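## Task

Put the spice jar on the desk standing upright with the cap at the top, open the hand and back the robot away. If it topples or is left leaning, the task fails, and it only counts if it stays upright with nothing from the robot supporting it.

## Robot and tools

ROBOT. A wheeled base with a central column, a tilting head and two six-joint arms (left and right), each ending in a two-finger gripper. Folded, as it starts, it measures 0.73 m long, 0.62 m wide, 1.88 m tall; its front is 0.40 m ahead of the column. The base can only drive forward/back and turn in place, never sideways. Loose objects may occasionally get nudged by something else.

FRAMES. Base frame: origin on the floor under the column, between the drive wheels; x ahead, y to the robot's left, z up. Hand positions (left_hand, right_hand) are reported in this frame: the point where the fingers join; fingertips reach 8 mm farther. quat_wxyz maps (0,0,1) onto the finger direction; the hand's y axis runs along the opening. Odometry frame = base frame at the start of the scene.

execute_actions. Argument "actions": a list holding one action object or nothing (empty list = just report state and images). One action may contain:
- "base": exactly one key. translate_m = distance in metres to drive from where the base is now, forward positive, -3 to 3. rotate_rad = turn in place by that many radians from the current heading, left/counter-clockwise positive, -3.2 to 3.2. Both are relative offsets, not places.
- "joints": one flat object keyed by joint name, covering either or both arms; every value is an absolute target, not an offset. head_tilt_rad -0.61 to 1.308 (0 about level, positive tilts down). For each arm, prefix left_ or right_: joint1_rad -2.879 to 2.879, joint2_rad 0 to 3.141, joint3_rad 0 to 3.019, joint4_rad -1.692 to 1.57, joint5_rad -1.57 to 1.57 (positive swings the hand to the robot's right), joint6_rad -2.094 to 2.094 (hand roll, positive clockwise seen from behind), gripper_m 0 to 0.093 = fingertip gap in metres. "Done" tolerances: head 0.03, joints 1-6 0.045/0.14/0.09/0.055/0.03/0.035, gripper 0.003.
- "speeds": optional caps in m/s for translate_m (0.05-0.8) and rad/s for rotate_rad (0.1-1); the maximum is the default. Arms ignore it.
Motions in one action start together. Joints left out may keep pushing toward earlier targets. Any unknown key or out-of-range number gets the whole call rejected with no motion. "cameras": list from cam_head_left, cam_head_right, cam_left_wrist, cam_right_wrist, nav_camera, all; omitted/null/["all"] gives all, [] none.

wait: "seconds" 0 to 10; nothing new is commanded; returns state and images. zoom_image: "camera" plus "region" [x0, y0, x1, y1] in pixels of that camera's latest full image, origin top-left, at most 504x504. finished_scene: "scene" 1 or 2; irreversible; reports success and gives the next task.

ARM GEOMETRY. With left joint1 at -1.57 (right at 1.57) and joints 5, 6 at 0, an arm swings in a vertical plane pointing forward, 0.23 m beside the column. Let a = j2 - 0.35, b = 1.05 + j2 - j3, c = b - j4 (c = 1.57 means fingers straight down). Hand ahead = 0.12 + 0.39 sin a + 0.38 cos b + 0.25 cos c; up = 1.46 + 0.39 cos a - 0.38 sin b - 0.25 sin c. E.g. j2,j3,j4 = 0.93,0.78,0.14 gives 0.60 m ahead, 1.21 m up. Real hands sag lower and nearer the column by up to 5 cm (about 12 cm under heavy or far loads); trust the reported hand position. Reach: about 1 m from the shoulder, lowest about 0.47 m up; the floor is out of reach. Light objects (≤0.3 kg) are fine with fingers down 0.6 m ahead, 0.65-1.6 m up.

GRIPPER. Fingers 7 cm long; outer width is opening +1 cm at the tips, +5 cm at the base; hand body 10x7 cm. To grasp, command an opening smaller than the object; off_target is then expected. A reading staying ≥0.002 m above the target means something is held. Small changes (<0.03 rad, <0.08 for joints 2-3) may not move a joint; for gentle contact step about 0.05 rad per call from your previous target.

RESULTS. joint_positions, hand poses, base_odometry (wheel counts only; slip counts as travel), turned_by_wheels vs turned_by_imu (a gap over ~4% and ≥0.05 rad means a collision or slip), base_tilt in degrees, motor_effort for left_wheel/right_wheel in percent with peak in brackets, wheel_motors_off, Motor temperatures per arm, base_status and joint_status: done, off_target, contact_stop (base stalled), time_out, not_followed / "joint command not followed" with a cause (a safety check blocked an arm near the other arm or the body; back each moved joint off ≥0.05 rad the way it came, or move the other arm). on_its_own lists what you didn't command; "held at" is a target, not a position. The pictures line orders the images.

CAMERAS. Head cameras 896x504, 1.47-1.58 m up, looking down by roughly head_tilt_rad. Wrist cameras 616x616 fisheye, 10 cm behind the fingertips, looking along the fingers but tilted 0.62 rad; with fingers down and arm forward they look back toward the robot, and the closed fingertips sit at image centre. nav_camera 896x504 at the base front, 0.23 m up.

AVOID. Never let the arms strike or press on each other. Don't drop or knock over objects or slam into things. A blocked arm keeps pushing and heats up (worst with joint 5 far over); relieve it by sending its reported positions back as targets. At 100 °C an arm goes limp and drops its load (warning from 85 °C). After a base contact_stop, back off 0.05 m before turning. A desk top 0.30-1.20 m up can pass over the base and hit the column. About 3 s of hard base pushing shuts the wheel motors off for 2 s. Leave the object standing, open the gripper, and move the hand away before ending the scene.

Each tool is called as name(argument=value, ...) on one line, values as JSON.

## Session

execute_actions(actions=[])

Scene clock: 0.00 s.
Motor temperatures (°C, as the motors report them): left_arm=[31 36 28 29 28 28] | right_arm=[30 31 31 31 30 29]
base_odometry: x=+0.000 y=+0.000 heading=+0.000 (m, m, rad; odometry frame)
turned_by_wheels: +0.000 (rad since the last result)
turned_by_imu: +0.000 (rad since the last result)
base_tilt: forward=-0.2 right=+0.1 (deg)
base_status: not commanded
joint_positions: head_tilt_rad=+0.879 left_joint1_rad=-1.574 left_joint2_rad=+0.906 left_joint3_rad=+0.394 left_joint4_rad=-0.960 left_joint5_rad=+0.063 left_joint6_rad=+0.047 left_gripper_m=+0.095 right_joint1_rad=+1.592 right_joint2_rad=+0.912 right_joint3_rad=+0.378 right_joint4_rad=-0.909 right_joint5_rad=+0.021 right_joint6_rad=+0.056 right_gripper_m=+0.095
joint_status: not commanded
wheel_motors_off: 0
motor_effort: left_wheel=+1 right_wheel=+1 (%)
left_hand: x=+0.1333 y=+0.2131 z=+1.2574 quat_wxyz=(+0.456, -0.008, -0.889, +0.040) (m; base frame)
right_hand: x=+0.1306 y=-0.2247 z=+1.2503 quat_wxyz=(+0.443, -0.012, -0.896, +0.016) (m; base frame)
pictures: cam_head_left, cam_head_right, cam_left_wrist, cam_right_wrist, nav_camera
Images, in order (width x height): cam_head_left 896x504, cam_head_right 896x504, cam_left_wrist 616x616, cam_right_wrist 616x616, nav_camera 896x504.

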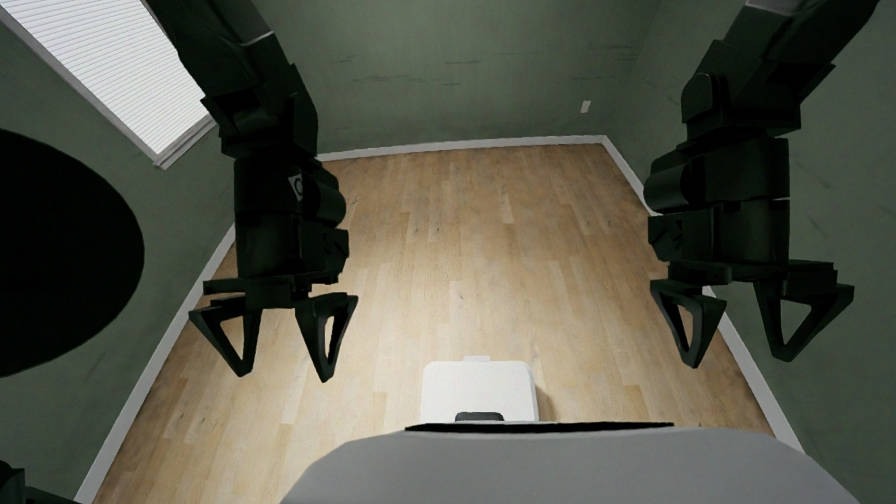

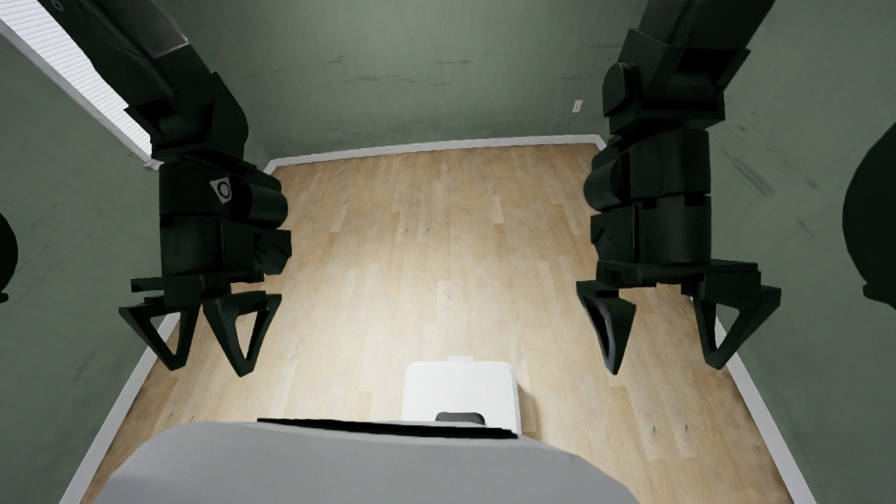

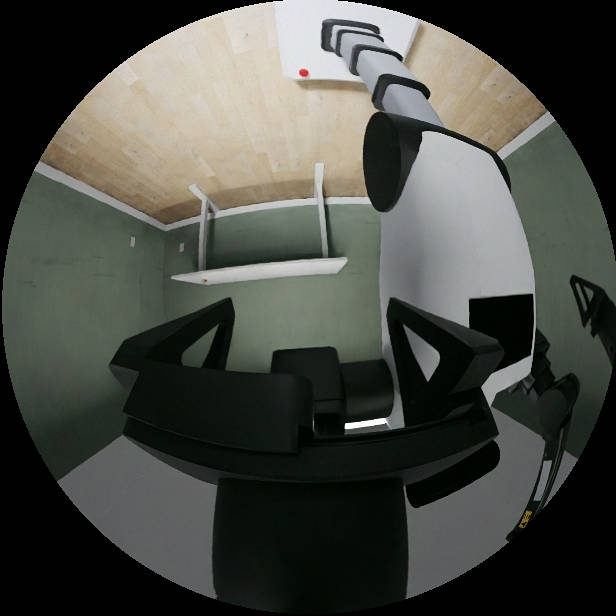

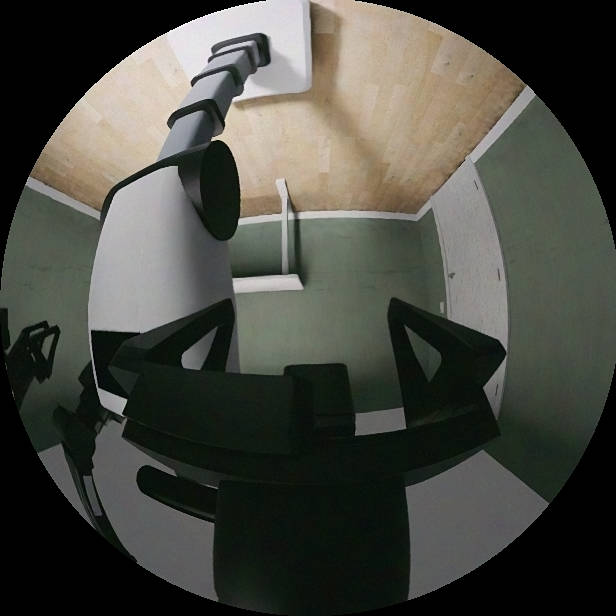

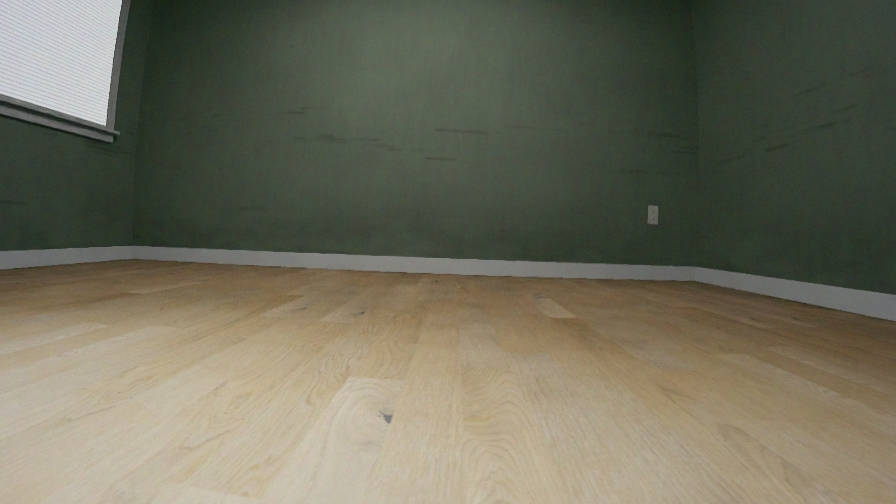

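zoom_image(camera="cam_left_wrist", region=[130, 140, 400, 320])

zoom_image(camera="cam_right_wrist", region=[200, 140, 520, 340])

Region (130, 140, 400, 320) of cam_left_wrist's 616x616 image, scaled by 1.867, with more detail than that image has.

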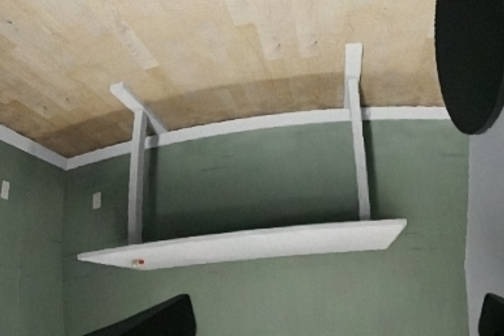

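Region (200, 140, 520, 340) of cam_right_wrist's 616x616 image, scaled by 1.575, with more detail than that image has; it fills the top 315 rows of this view, and the rest is white.

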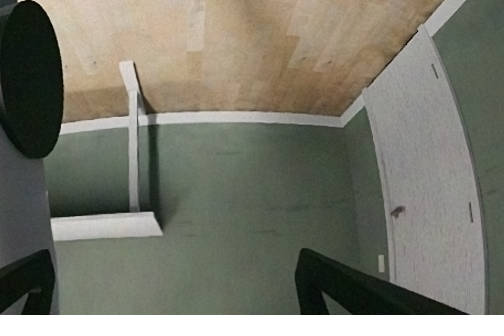

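zoom_image(camera="cam_left_wrist", region=[170, 255, 250, 300])

Region (170, 255, 250, 300) of cam_left_wrist's 616x616 image, scaled by 6.300, with more detail than that image has; it fills the top 284 rows of this view, and the rest is white.

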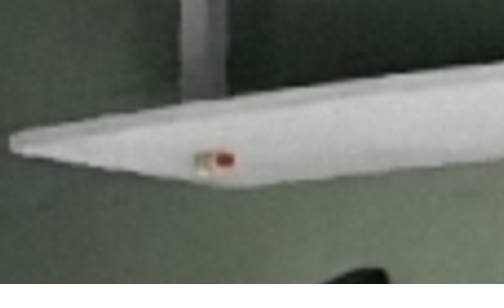

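execute_actions(actions=[{"base": {"rotate_rad": 2.43}, "joints": {"head_tilt_rad": 0.45, "left_joint1_rad": -1.57, "left_joint2_rad": 1.55, "left_joint3_rad": 1.11, "left_joint4_rad": 0.89, "left_joint5_rad": 0.0, "left_joint6_rad": 0.0, "left_gripper_m": 0.09}}], cameras=["cam_head_left", "cam_head_right", "cam_left_wrist"])

Scene clock: 124.10 s.
Motor temperatures (°C, as the motors report them): left_arm=[31 35 28 29 28 28] | right_arm=[30 32 31 31 30 29]
base_odometry: x=+0.000 y=+0.000 heading=+2.429 (m, m, rad; odometry frame)
turned_by_wheels: +2.429 (rad since the last result)
turned_by_imu: +2.435 (rad since the last result)
base_tilt: forward=-0.3 right=+0.1 (deg)
base_status: done
joint_positions: head_tilt_rad=+0.468 left_joint1_rad=-1.573 left_joint2_rad=+1.548 left_joint3_rad=+1.116 left_joint4_rad=+0.876 left_joint5_rad=+0.001 left_joint6_rad=+0.008 left_gripper_m=+0.090 right_joint1_rad=+1.592 right_joint2_rad=+0.912 right_joint3_rad=+0.378 right_joint4_rad=-0.909 right_joint5_rad=+0.021 right_joint6_rad=+0.056 right_gripper_m=+0.095
joint_status: all done
wheel_motors_off: 0
motor_effort: left_wheel=-3(43) right_wheel=+6(48) (%)
left_hand: x=+0.7203 y=+0.2230 z=+1.0752 quat_wxyz=(-0.465, -0.004, -0.885, +0.000) (m; base frame)
right_hand: x=+0.1306 y=-0.2247 z=+1.2503 quat_wxyz=(+0.443, -0.012, -0.896, +0.016) (m; base frame)
pictures: cam_head_left, cam_head_right, cam_left_wrist
Images, in order (width x height): cam_head_left 896x504, cam_head_right 896x504, cam_left_wrist 616x616.

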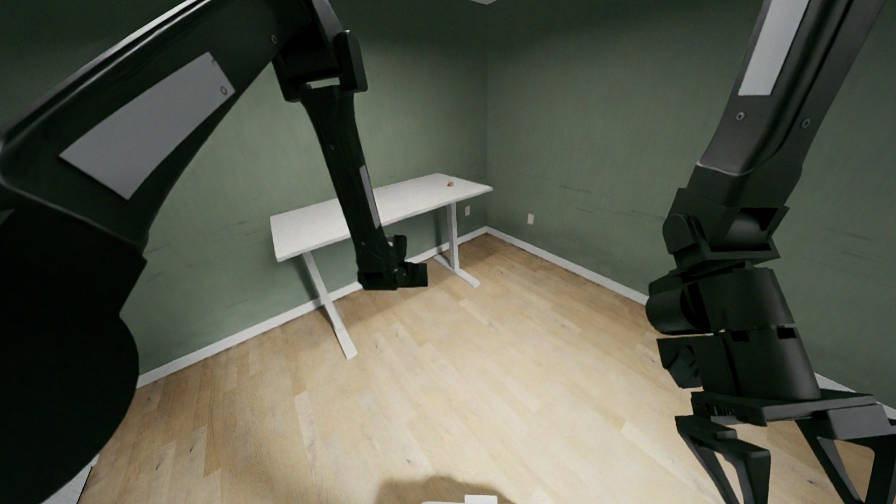

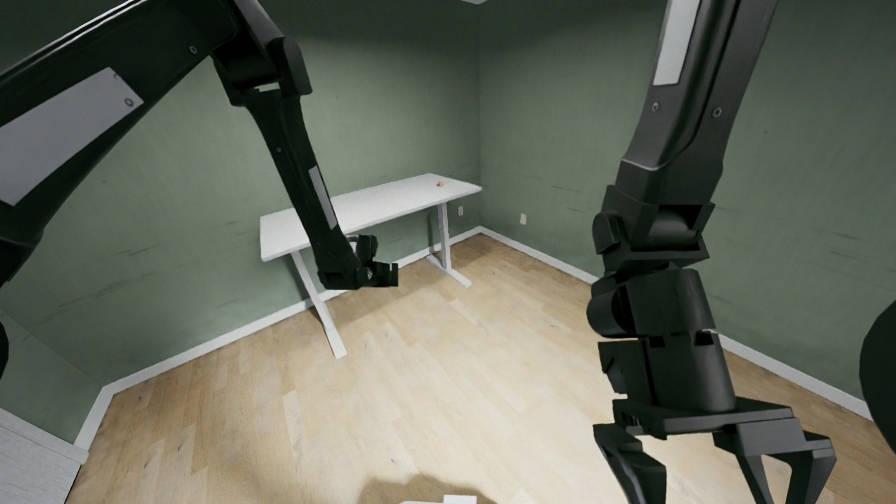

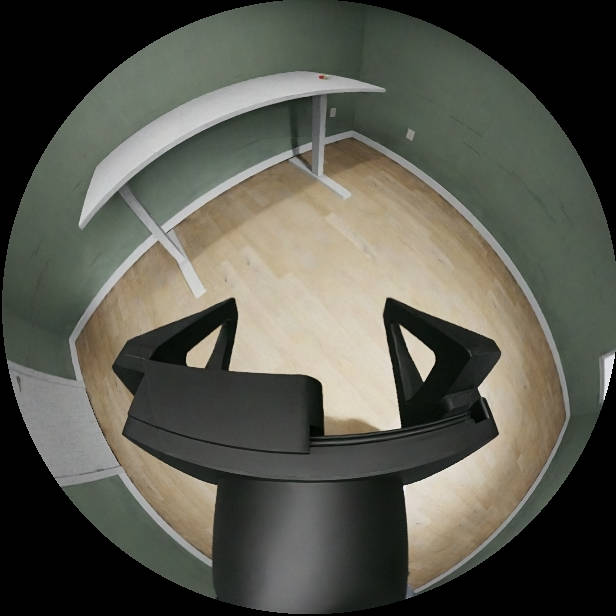

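zoom_image(camera="cam_head_left", region=[410, 160, 510, 216])

zoom_image(camera="cam_head_right", region=[400, 160, 500, 216])

zoom_image(camera="cam_left_wrist", region=[280, 50, 400, 120])

Region (410, 160, 510, 216) of cam_head_left's 896x504 image, scaled by 5.040, with more detail than that image has; it fills the top 282 rows of this view, and the rest is white.

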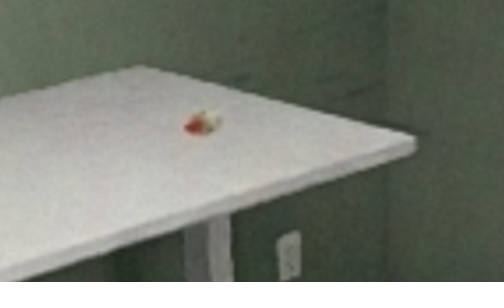

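Region (400, 160, 500, 216) of cam_head_right's 896x504 image, scaled by 5.040, with more detail than that image has; it fills the top 282 rows of this view, and the rest is white.

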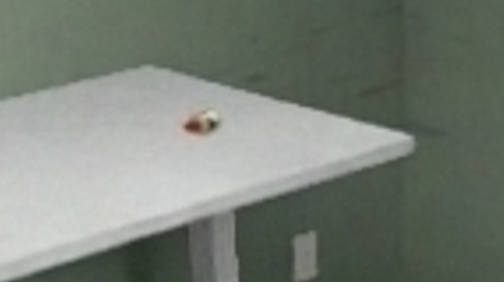

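Region (280, 50, 400, 120) of cam_left_wrist's 616x616 image, scaled by 4.200, with more detail than that image has; it fills the top 294 rows of this view, and the rest is white.

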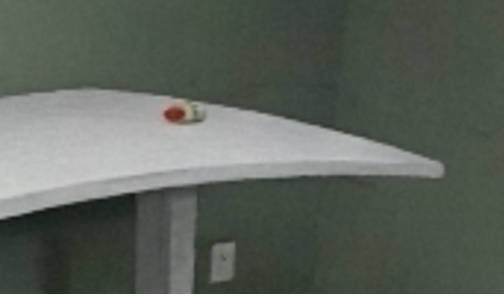

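execute_actions(actions=[{"base": {"translate_m": 1.2}, "joints": {"head_tilt_rad": 0.6}}], cameras=["cam_head_left", "cam_head_right", "cam_left_wrist"])

Scene clock: 185.83 s.
Motor temperatures (°C, as the motors report them): left_arm=[31 37 28 29 28 28] | right_arm=[30 32 31 31 30 29]
base_odometry: x=-0.908 y=+0.785 heading=+2.429 (m, m, rad; odometry frame)
turned_by_wheels: +0.000 (rad since the last result)
turned_by_imu: +0.005 (rad since the last result)
base_tilt: forward=-0.3 right=+0.1 (deg)
base_status: done
joint_positions: head_tilt_rad=+0.604 left_joint1_rad=-1.573 left_joint2_rad=+1.548 left_joint3_rad=+1.110 left_joint4_rad=+0.876 left_joint5_rad=+0.001 left_joint6_rad=+0.008 left_gripper_m=+0.090 right_joint1_rad=+1.592 right_joint2_rad=+0.911 right_joint3_rad=+0.378 right_joint4_rad=-0.909 right_joint5_rad=+0.021 right_joint6_rad=+0.056 right_gripper_m=+0.095
joint_status: all done
wheel_motors_off: 0
motor_effort: left_wheel=+1(49) right_wheel=-1(62) (%)
left_hand: x=+0.7174 y=+0.2230 z=+1.0738 quat_wxyz=(-0.463, -0.004, -0.886, +0.000) (m; base frame)
right_hand: x=+0.1309 y=-0.2247 z=+1.2502 quat_wxyz=(+0.443, -0.012, -0.896, +0.016) (m; base frame)
pictures: cam_head_left, cam_head_right, cam_left_wrist
Images, in order (width x height): cam_head_left 896x504, cam_head_right 896x504, cam_left_wrist 616x616.

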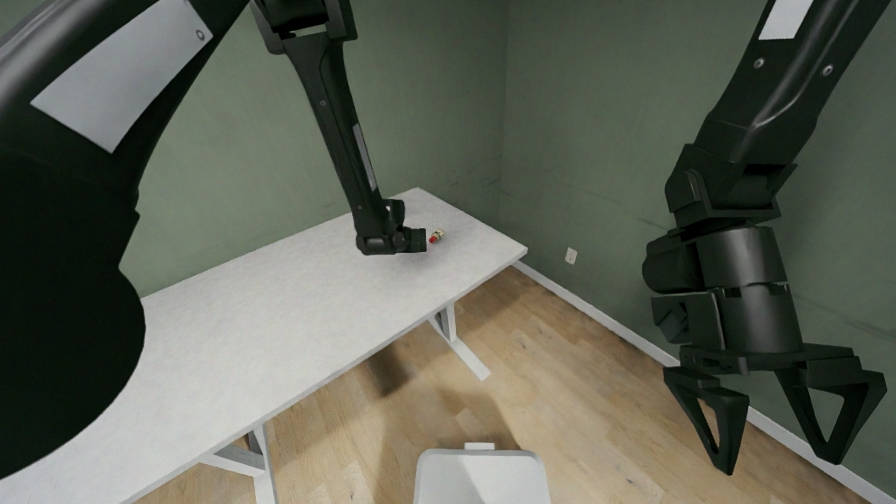

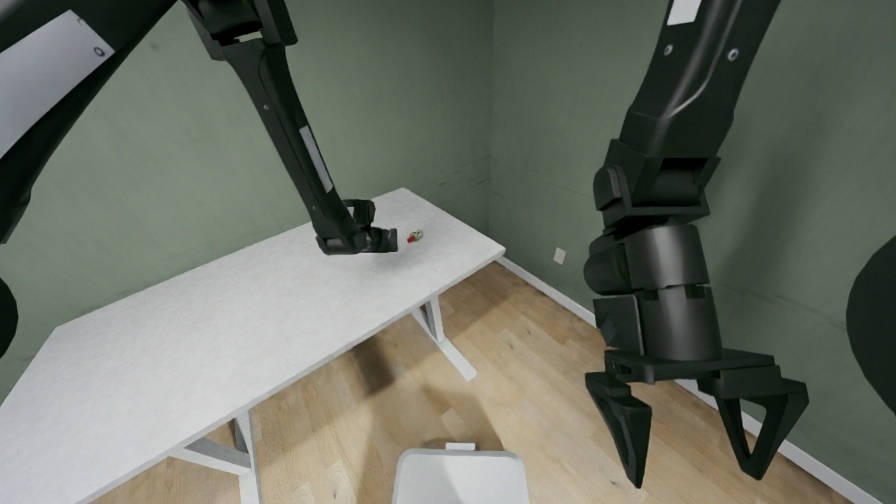

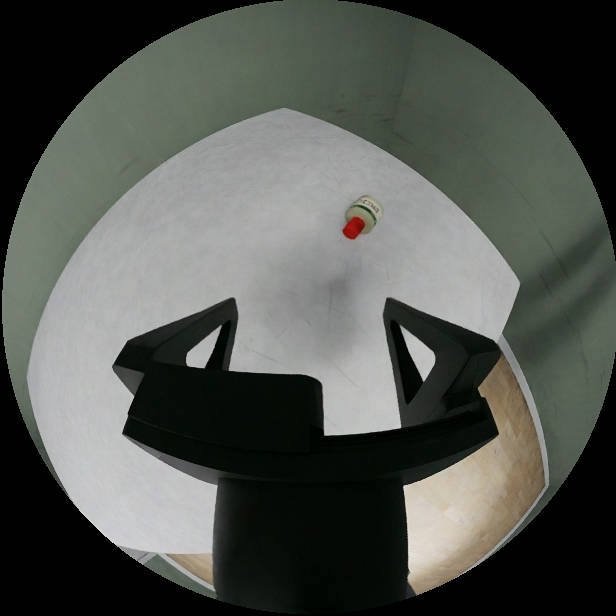

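zoom_image(camera="cam_left_wrist", region=[290, 160, 430, 270])

zoom_image(camera="cam_head_left", region=[390, 200, 490, 270])

zoom_image(camera="cam_head_right", region=[365, 200, 465, 270])

Region (290, 160, 430, 270) of cam_left_wrist's 616x616 image, scaled by 3.600, with more detail than that image has; it fills the top 396 rows of this view, and the rest is white.

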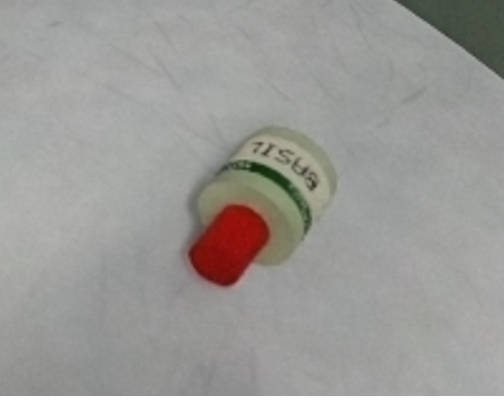

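Region (390, 200, 490, 270) of cam_head_left's 896x504 image, scaled by 5.040, with more detail than that image has; it fills the top 353 rows of this view, and the rest is white.

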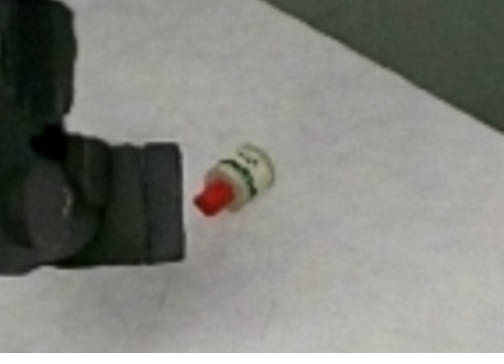

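Region (365, 200, 465, 270) of cam_head_right's 896x504 image, scaled by 5.040, with more detail than that image has; it fills the top 353 rows of this view, and the rest is white.

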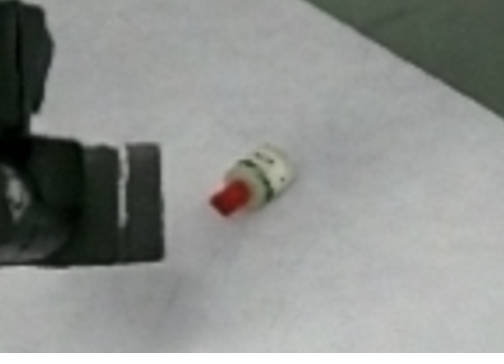

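execute_actions(actions=[{"base": {"translate_m": 0.14}, "joints": {"head_tilt_rad": 0.7, "left_joint2_rad": 1.62, "left_joint3_rad": 1.305, "left_joint4_rad": 0.69, "left_joint5_rad": 0.5, "left_joint6_rad": 0.366}}], cameras=["cam_head_left", "cam_head_right", "cam_left_wrist"])

Scene clock: 301.37 s.
Motor temperatures (°C, as the motors report them): left_arm=[31 38 28 29 28 28] | right_arm=[30 32 31 31 30 29]
base_odometry: x=-1.014 y=+0.876 heading=+2.429 (m, m, rad; odometry frame)
turned_by_wheels: +0.000 (rad since the last result)
turned_by_imu: +0.002 (rad since the last result)
base_tilt: forward=-0.3 right=+0.2 (deg)
base_status: done
joint_positions: head_tilt_rad=+0.703 left_joint1_rad=-1.573 left_joint2_rad=+1.618 left_joint3_rad=+1.299 left_joint4_rad=+0.698 left_joint5_rad=+0.498 left_joint6_rad=+0.357 left_gripper_m=+0.090 right_joint1_rad=+1.592 right_joint2_rad=+0.910 right_joint3_rad=+0.378 right_joint4_rad=-0.909 right_joint5_rad=+0.021 right_joint6_rad=+0.056 right_gripper_m=+0.095
joint_status: all done
wheel_motors_off: 0
motor_effort: left_wheel=+2(31) right_wheel=+0(37) (%)
left_hand: x=+0.7454 y=+0.1409 z=+1.0557 quat_wxyz=(-0.455, -0.261, -0.839, +0.145) (m; base frame)
right_hand: x=+0.1311 y=-0.2247 z=+1.2502 quat_wxyz=(+0.443, -0.012, -0.897, +0.016) (m; base frame)
pictures: cam_head_left, cam_head_right, cam_left_wrist
Images, in order (width x height): cam_head_left 896x504, cam_head_right 896x504, cam_left_wrist 616x616.

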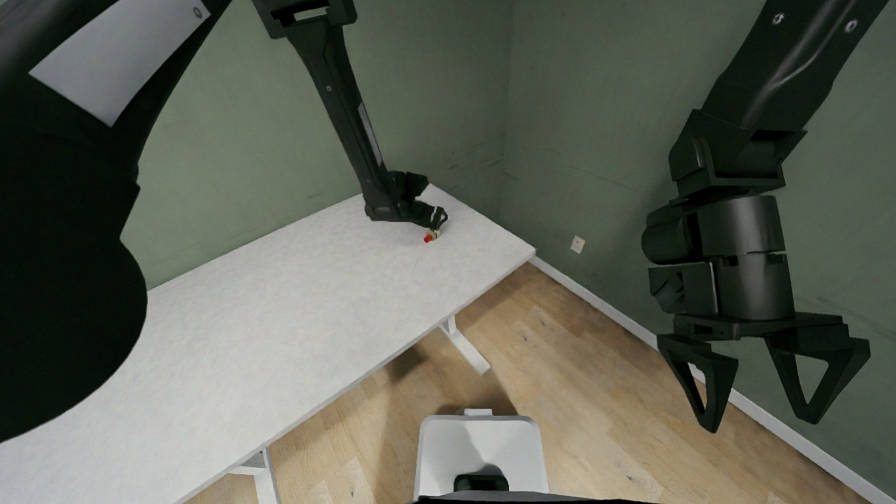

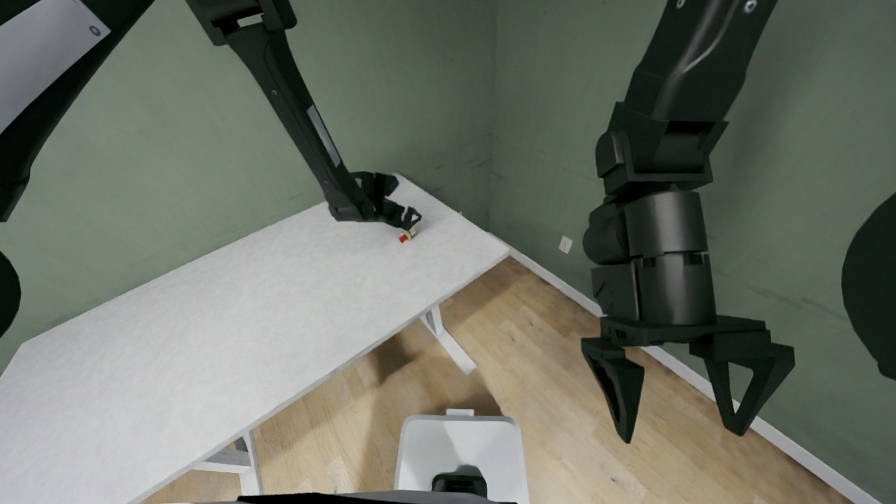

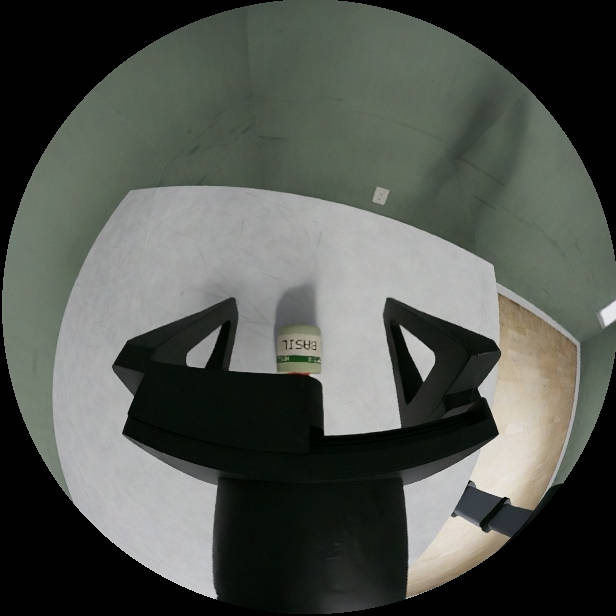

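zoom_image(camera="cam_left_wrist", region=[220, 260, 400, 400])

zoom_image(camera="cam_head_left", region=[370, 170, 490, 270])

Region (220, 260, 400, 400) of cam_left_wrist's 616x616 image, scaled by 2.800, with more detail than that image has.

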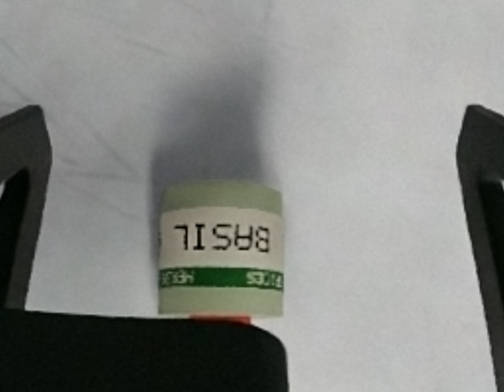

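Region (370, 170, 490, 270) of cam_head_left's 896x504 image, scaled by 4.200, with more detail than that image has.

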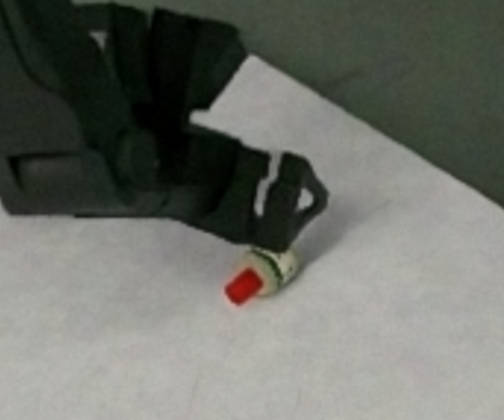

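execute_actions(actions=[{"base": {"rotate_rad": 0.023}, "joints": {"left_joint2_rad": 1.744, "left_joint3_rad": 1.385, "left_joint4_rad": 0.735, "left_joint5_rad": 0.5, "left_joint6_rad": 0.366}}], cameras=["cam_head_left", "cam_left_wrist"])

Scene clock: 387.60 s.
Motor temperatures (°C, as the motors report them): left_arm=[31 39 28 29 29 28] | right_arm=[30 32 31 31 30 29]
base_odometry: x=-1.014 y=+0.876 heading=+2.450 (m, m, rad; odometry frame)
turned_by_wheels: +0.021 (rad since the last result)
turned_by_imu: +0.021 (rad since the last result)
base_tilt: forward=-0.3 right=+0.2 (deg)
base_status: done
joint_positions: head_tilt_rad=+0.703 left_joint1_rad=-1.571 left_joint2_rad=+1.741 left_joint3_rad=+1.383 left_joint4_rad=+0.723 left_joint5_rad=+0.500 left_joint6_rad=+0.357 left_gripper_m=+0.090 right_joint1_rad=+1.592 right_joint2_rad=+0.910 right_joint3_rad=+0.378 right_joint4_rad=-0.909 right_joint5_rad=+0.021 right_joint6_rad=+0.056 right_gripper_m=+0.095
joint_status: all done
wheel_motors_off: 0
motor_effort: left_wheel=-1(41) right_wheel=+2(50) (%)
left_hand: x=+0.7402 y=+0.1416 z=+1.0050 quat_wxyz=(-0.450, -0.260, -0.842, +0.146) (m; base frame)
right_hand: x=+0.1311 y=-0.2247 z=+1.2502 quat_wxyz=(+0.443, -0.012, -0.897, +0.016) (m; base frame)
pictures: cam_head_left, cam_left_wrist
Images, in order (width x height): cam_head_left 896x504, cam_left_wrist 616x616.

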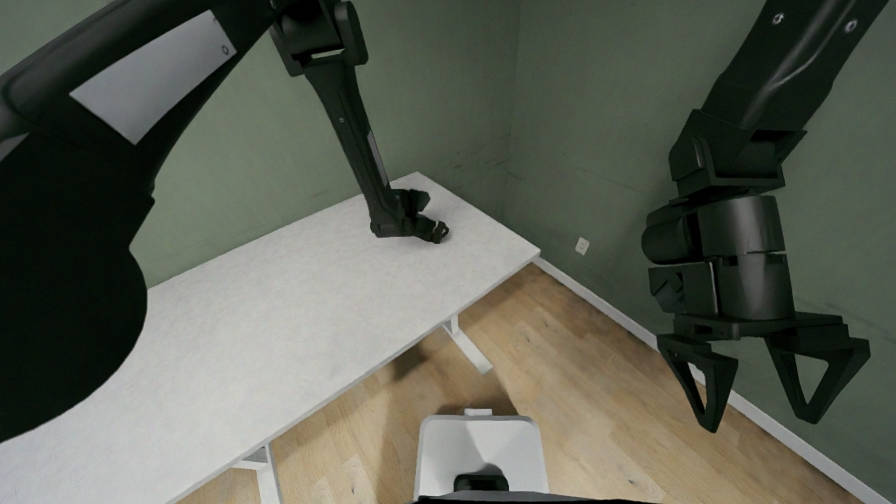

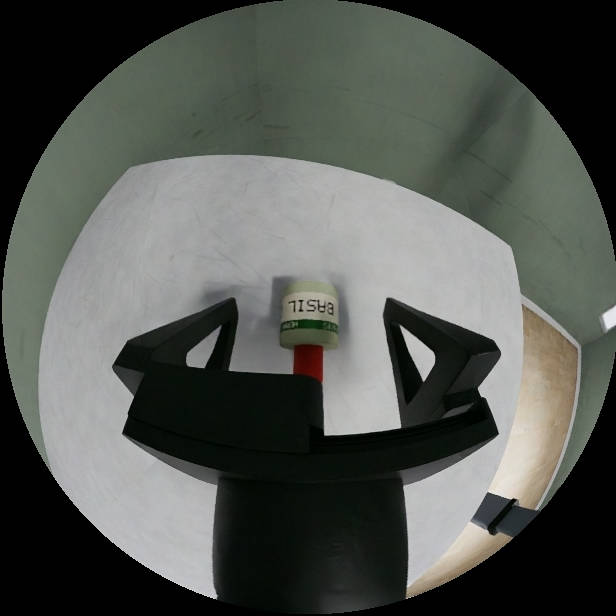

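zoom_image(camera="cam_left_wrist", region=[220, 250, 400, 390])

zoom_image(camera="cam_head_left", region=[380, 180, 480, 260])

Region (220, 250, 400, 390) of cam_left_wrist's 616x616 image, scaled by 2.800, with more detail than that image has.

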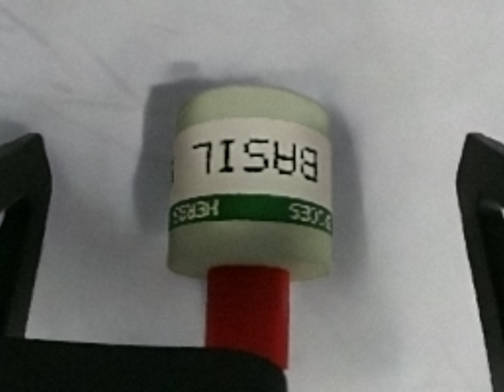

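Region (380, 180, 480, 260) of cam_head_left's 896x504 image, scaled by 5.040, with more detail than that image has; it fills the top 403 rows of this view, and the rest is white.

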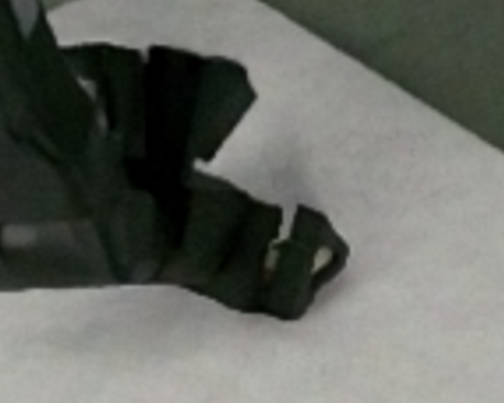

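execute_actions(actions=[{"joints": {"left_joint2_rad": 1.82, "left_joint3_rad": 1.447, "left_joint4_rad": 0.749, "left_joint5_rad": 0.5, "left_joint6_rad": 0.366}}], cameras=["cam_head_left", "cam_left_wrist"])

Scene clock: 484.17 s.
Motor temperatures (°C, as the motors report them): left_arm=[31 40 28 29 29 28] | right_arm=[30 32 31 31 30 29]
base_odometry: x=-1.014 y=+0.876 heading=+2.450 (m, m, rad; odometry frame)
turned_by_wheels: +0.000 (rad since the last result)
turned_by_imu: +0.001 (rad since the last result)
base_tilt: forward=-0.3 right=+0.2 (deg)
base_status: not commanded
joint_positions: head_tilt_rad=+0.703 left_joint1_rad=-1.571 left_joint2_rad=+1.804 left_joint3_rad=+1.442 left_joint4_rad=+0.733 left_joint5_rad=+0.500 left_joint6_rad=+0.357 left_gripper_m=+0.090 right_joint1_rad=+1.592 right_joint2_rad=+0.910 right_joint3_rad=+0.378 right_joint4_rad=-0.909 right_joint5_rad=+0.021 right_joint6_rad=+0.056 right_gripper_m=+0.095
joint_status: all done
wheel_motors_off: 0
motor_effort: left_wheel=-3(3) right_wheel=+4(4) (%)
left_hand: x=+0.7429 y=+0.1416 z=+0.9817 quat_wxyz=(-0.452, -0.261, -0.841, +0.145) (m; base frame)
right_hand: x=+0.1311 y=-0.2247 z=+1.2502 quat_wxyz=(+0.443, -0.012, -0.897, +0.016) (m; base frame)
pictures: cam_head_left, cam_left_wrist
Images, in order (width x height): cam_head_left 896x504, cam_left_wrist 616x616.

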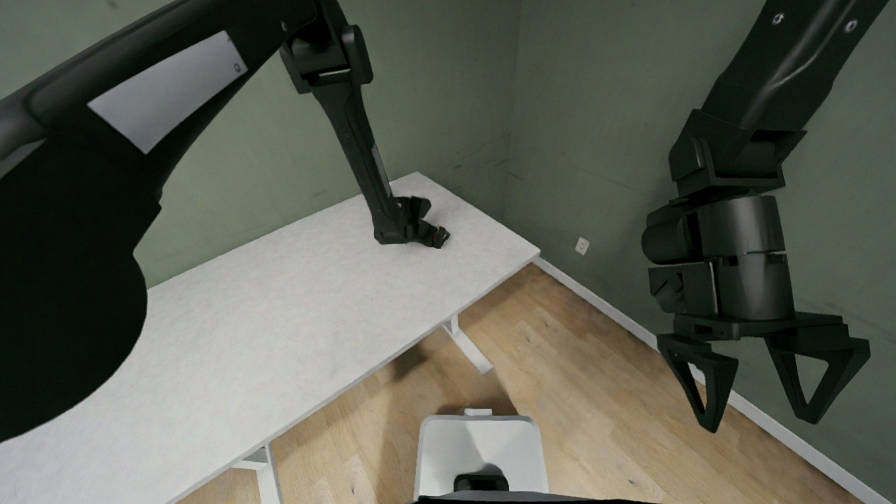

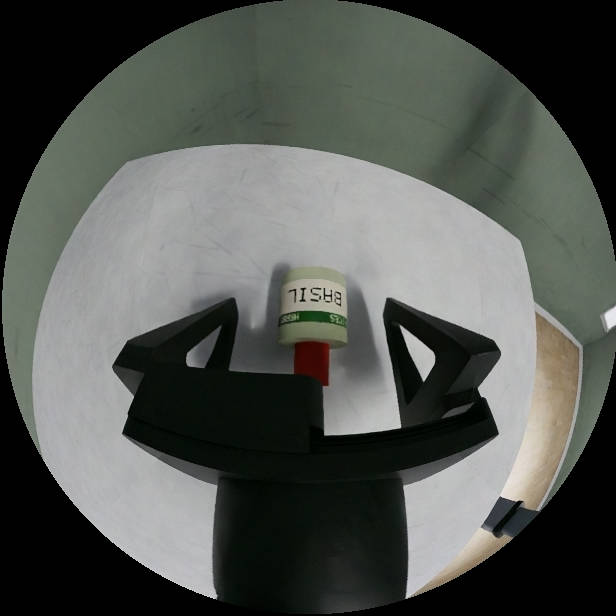

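zoom_image(camera="cam_left_wrist", region=[220, 250, 400, 390])

Region (220, 250, 400, 390) of cam_left_wrist's 616x616 image, scaled by 2.800, with more detail than that image has.

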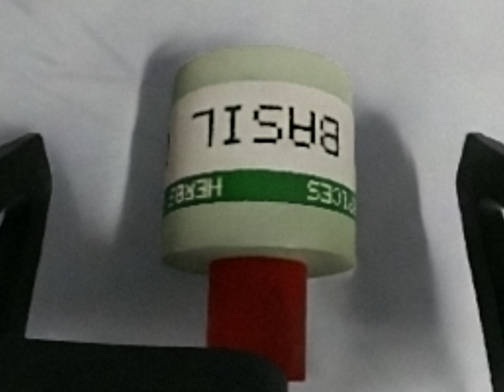

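execute_actions(actions=[{"base": {"translate_m": -0.012}, "joints": {"left_gripper_m": 0.022}}], cameras=["cam_head_left", "cam_left_wrist"])

Scene clock: 553.23 s.
Motor temperatures (°C, as the motors report them): left_arm=[31 40 28 29 29 28] | right_arm=[30 32 31 31 30 29]
base_odometry: x=-1.005 y=+0.869 heading=+2.448 (m, m, rad; odometry frame)
turned_by_wheels: -0.002 (rad since the last result)
turned_by_imu: -0.001 (rad since the last result)
base_tilt: forward=-0.3 right=+0.2 (deg)
base_status: done
joint_positions: head_tilt_rad=+0.704 left_joint1_rad=-1.571 left_joint2_rad=+1.805 left_joint3_rad=+1.440 left_joint4_rad=+0.733 left_joint5_rad=+0.500 left_joint6_rad=+0.358 left_gripper_m=+0.038 right_joint1_rad=+1.592 right_joint2_rad=+0.910 right_joint3_rad=+0.376 right_joint4_rad=-0.909 right_joint5_rad=+0.021 right_joint6_rad=+0.056 right_gripper_m=+0.095
joint_status: left_gripper_m off_target (ended at +0.038, target +0.022)
wheel_motors_off: 0
motor_effort: left_wheel=-1(46) right_wheel=+1(56) (%)
left_hand: x=+0.7419 y=+0.1416 z=+0.9811 quat_wxyz=(-0.451, -0.261, -0.841, +0.146) (m; base frame)
right_hand: x=+0.1302 y=-0.2247 z=+1.2506 quat_wxyz=(+0.443, -0.012, -0.896, +0.016) (m; base frame)
pictures: cam_head_left, cam_left_wrist
Images, in order (width x height): cam_head_left 896x504, cam_left_wrist 616x616.

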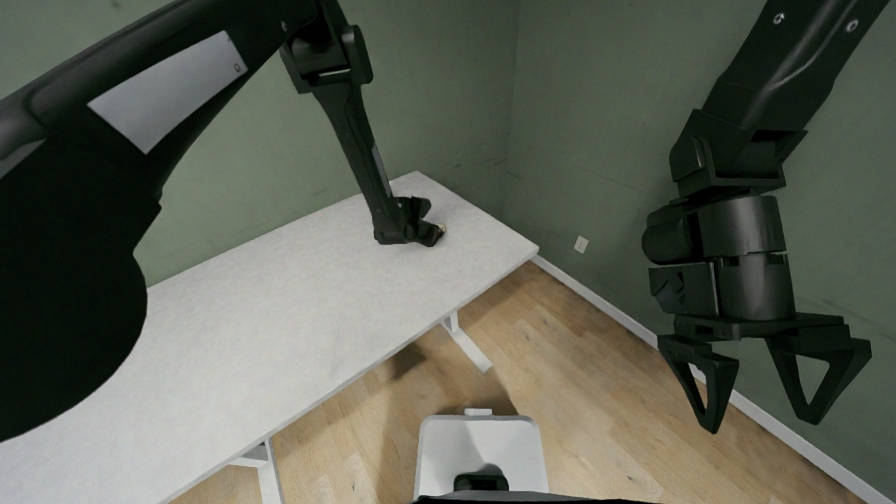

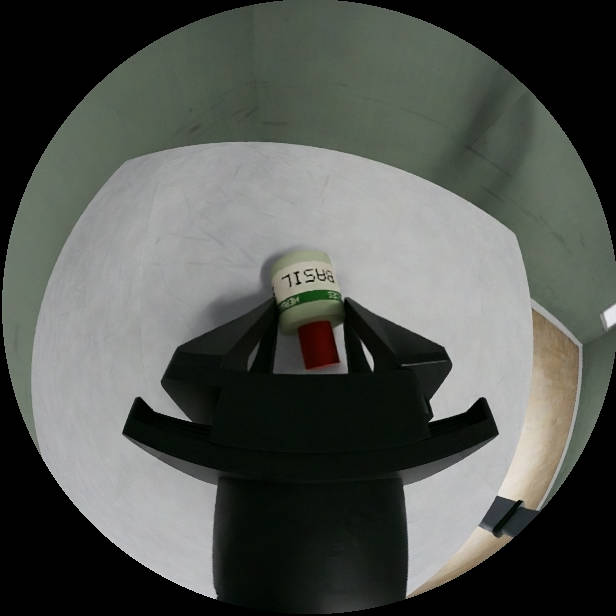

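zoom_image(camera="cam_left_wrist", region=[220, 230, 400, 390])

zoom_image(camera="cam_head_left", region=[390, 185, 480, 260])

Region (220, 230, 400, 390) of cam_left_wrist's 616x616 image, scaled by 2.800, with more detail than that image has.

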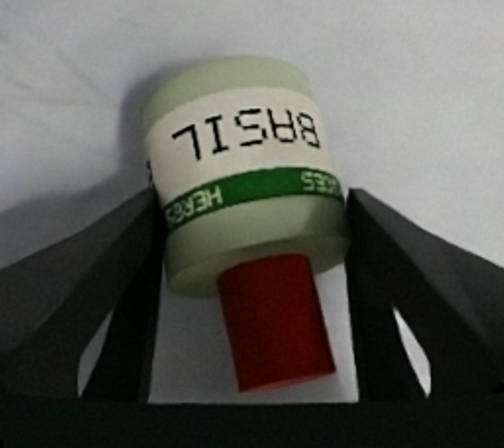

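Region (390, 185, 480, 260) of cam_head_left's 896x504 image, scaled by 5.600, with more detail than that image has.

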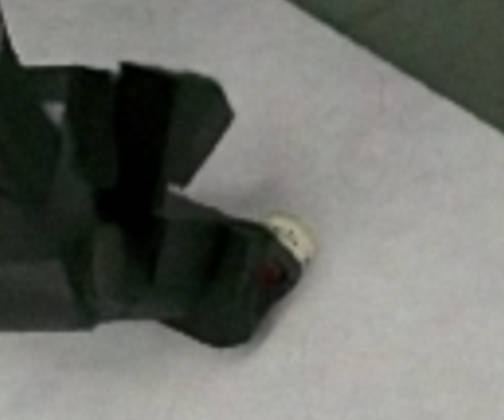

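execute_actions(actions=[{"joints": {"left_joint2_rad": 1.5}}], cameras=["cam_head_left", "cam_left_wrist"])

Scene clock: 651.57 s.
Motor temperatures (°C, as the motors report them): left_arm=[31 41 29 29 29 28] | right_arm=[30 32 31 31 30 29]
base_odometry: x=-1.005 y=+0.869 heading=+2.448 (m, m, rad; odometry frame)
turned_by_wheels: +0.000 (rad since the last result)
turned_by_imu: +0.001 (rad since the last result)
base_tilt: forward=-0.2 right=+0.2 (deg)
base_status: not commanded
joint_positions: head_tilt_rad=+0.704 left_joint1_rad=-1.571 left_joint2_rad=+1.486 left_joint3_rad=+1.446 left_joint4_rad=+0.745 left_joint5_rad=+0.500 left_joint6_rad=+0.358 left_gripper_m=+0.038 right_joint1_rad=+1.592 right_joint2_rad=+0.910 right_joint3_rad=+0.376 right_joint4_rad=-0.909 right_joint5_rad=+0.021 right_joint6_rad=+0.056 right_gripper_m=+0.095
joint_status: all done
wheel_motors_off: 0
motor_effort: left_wheel=-2(3) right_wheel=+3(3) (%)
left_hand: x=+0.8628 y=+0.1416 z=+1.2031 quat_wxyz=(-0.586, -0.281, -0.754, +0.100) (m; base frame)
right_hand: x=+0.1302 y=-0.2247 z=+1.2506 quat_wxyz=(+0.443, -0.012, -0.896, +0.016) (m; base frame)
pictures: cam_head_left, cam_left_wrist
Images, in order (width x height): cam_head_left 896x504, cam_left_wrist 616x616.

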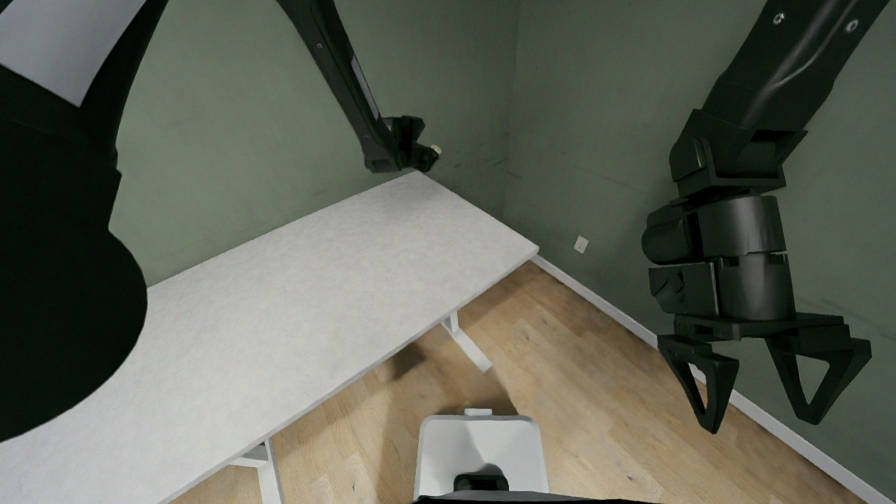

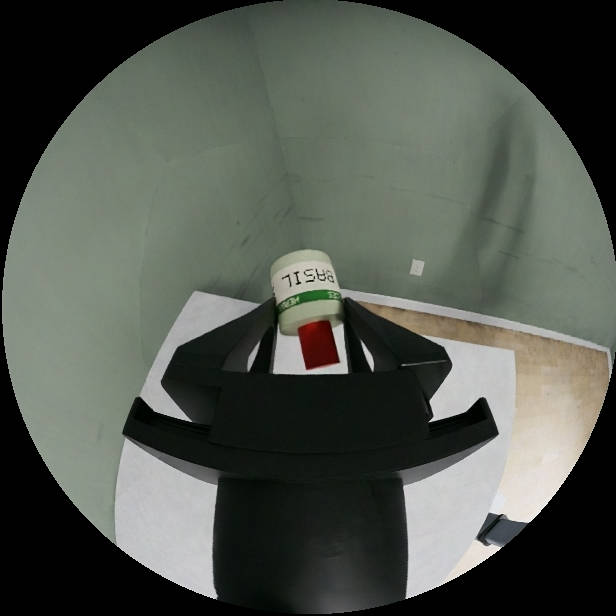

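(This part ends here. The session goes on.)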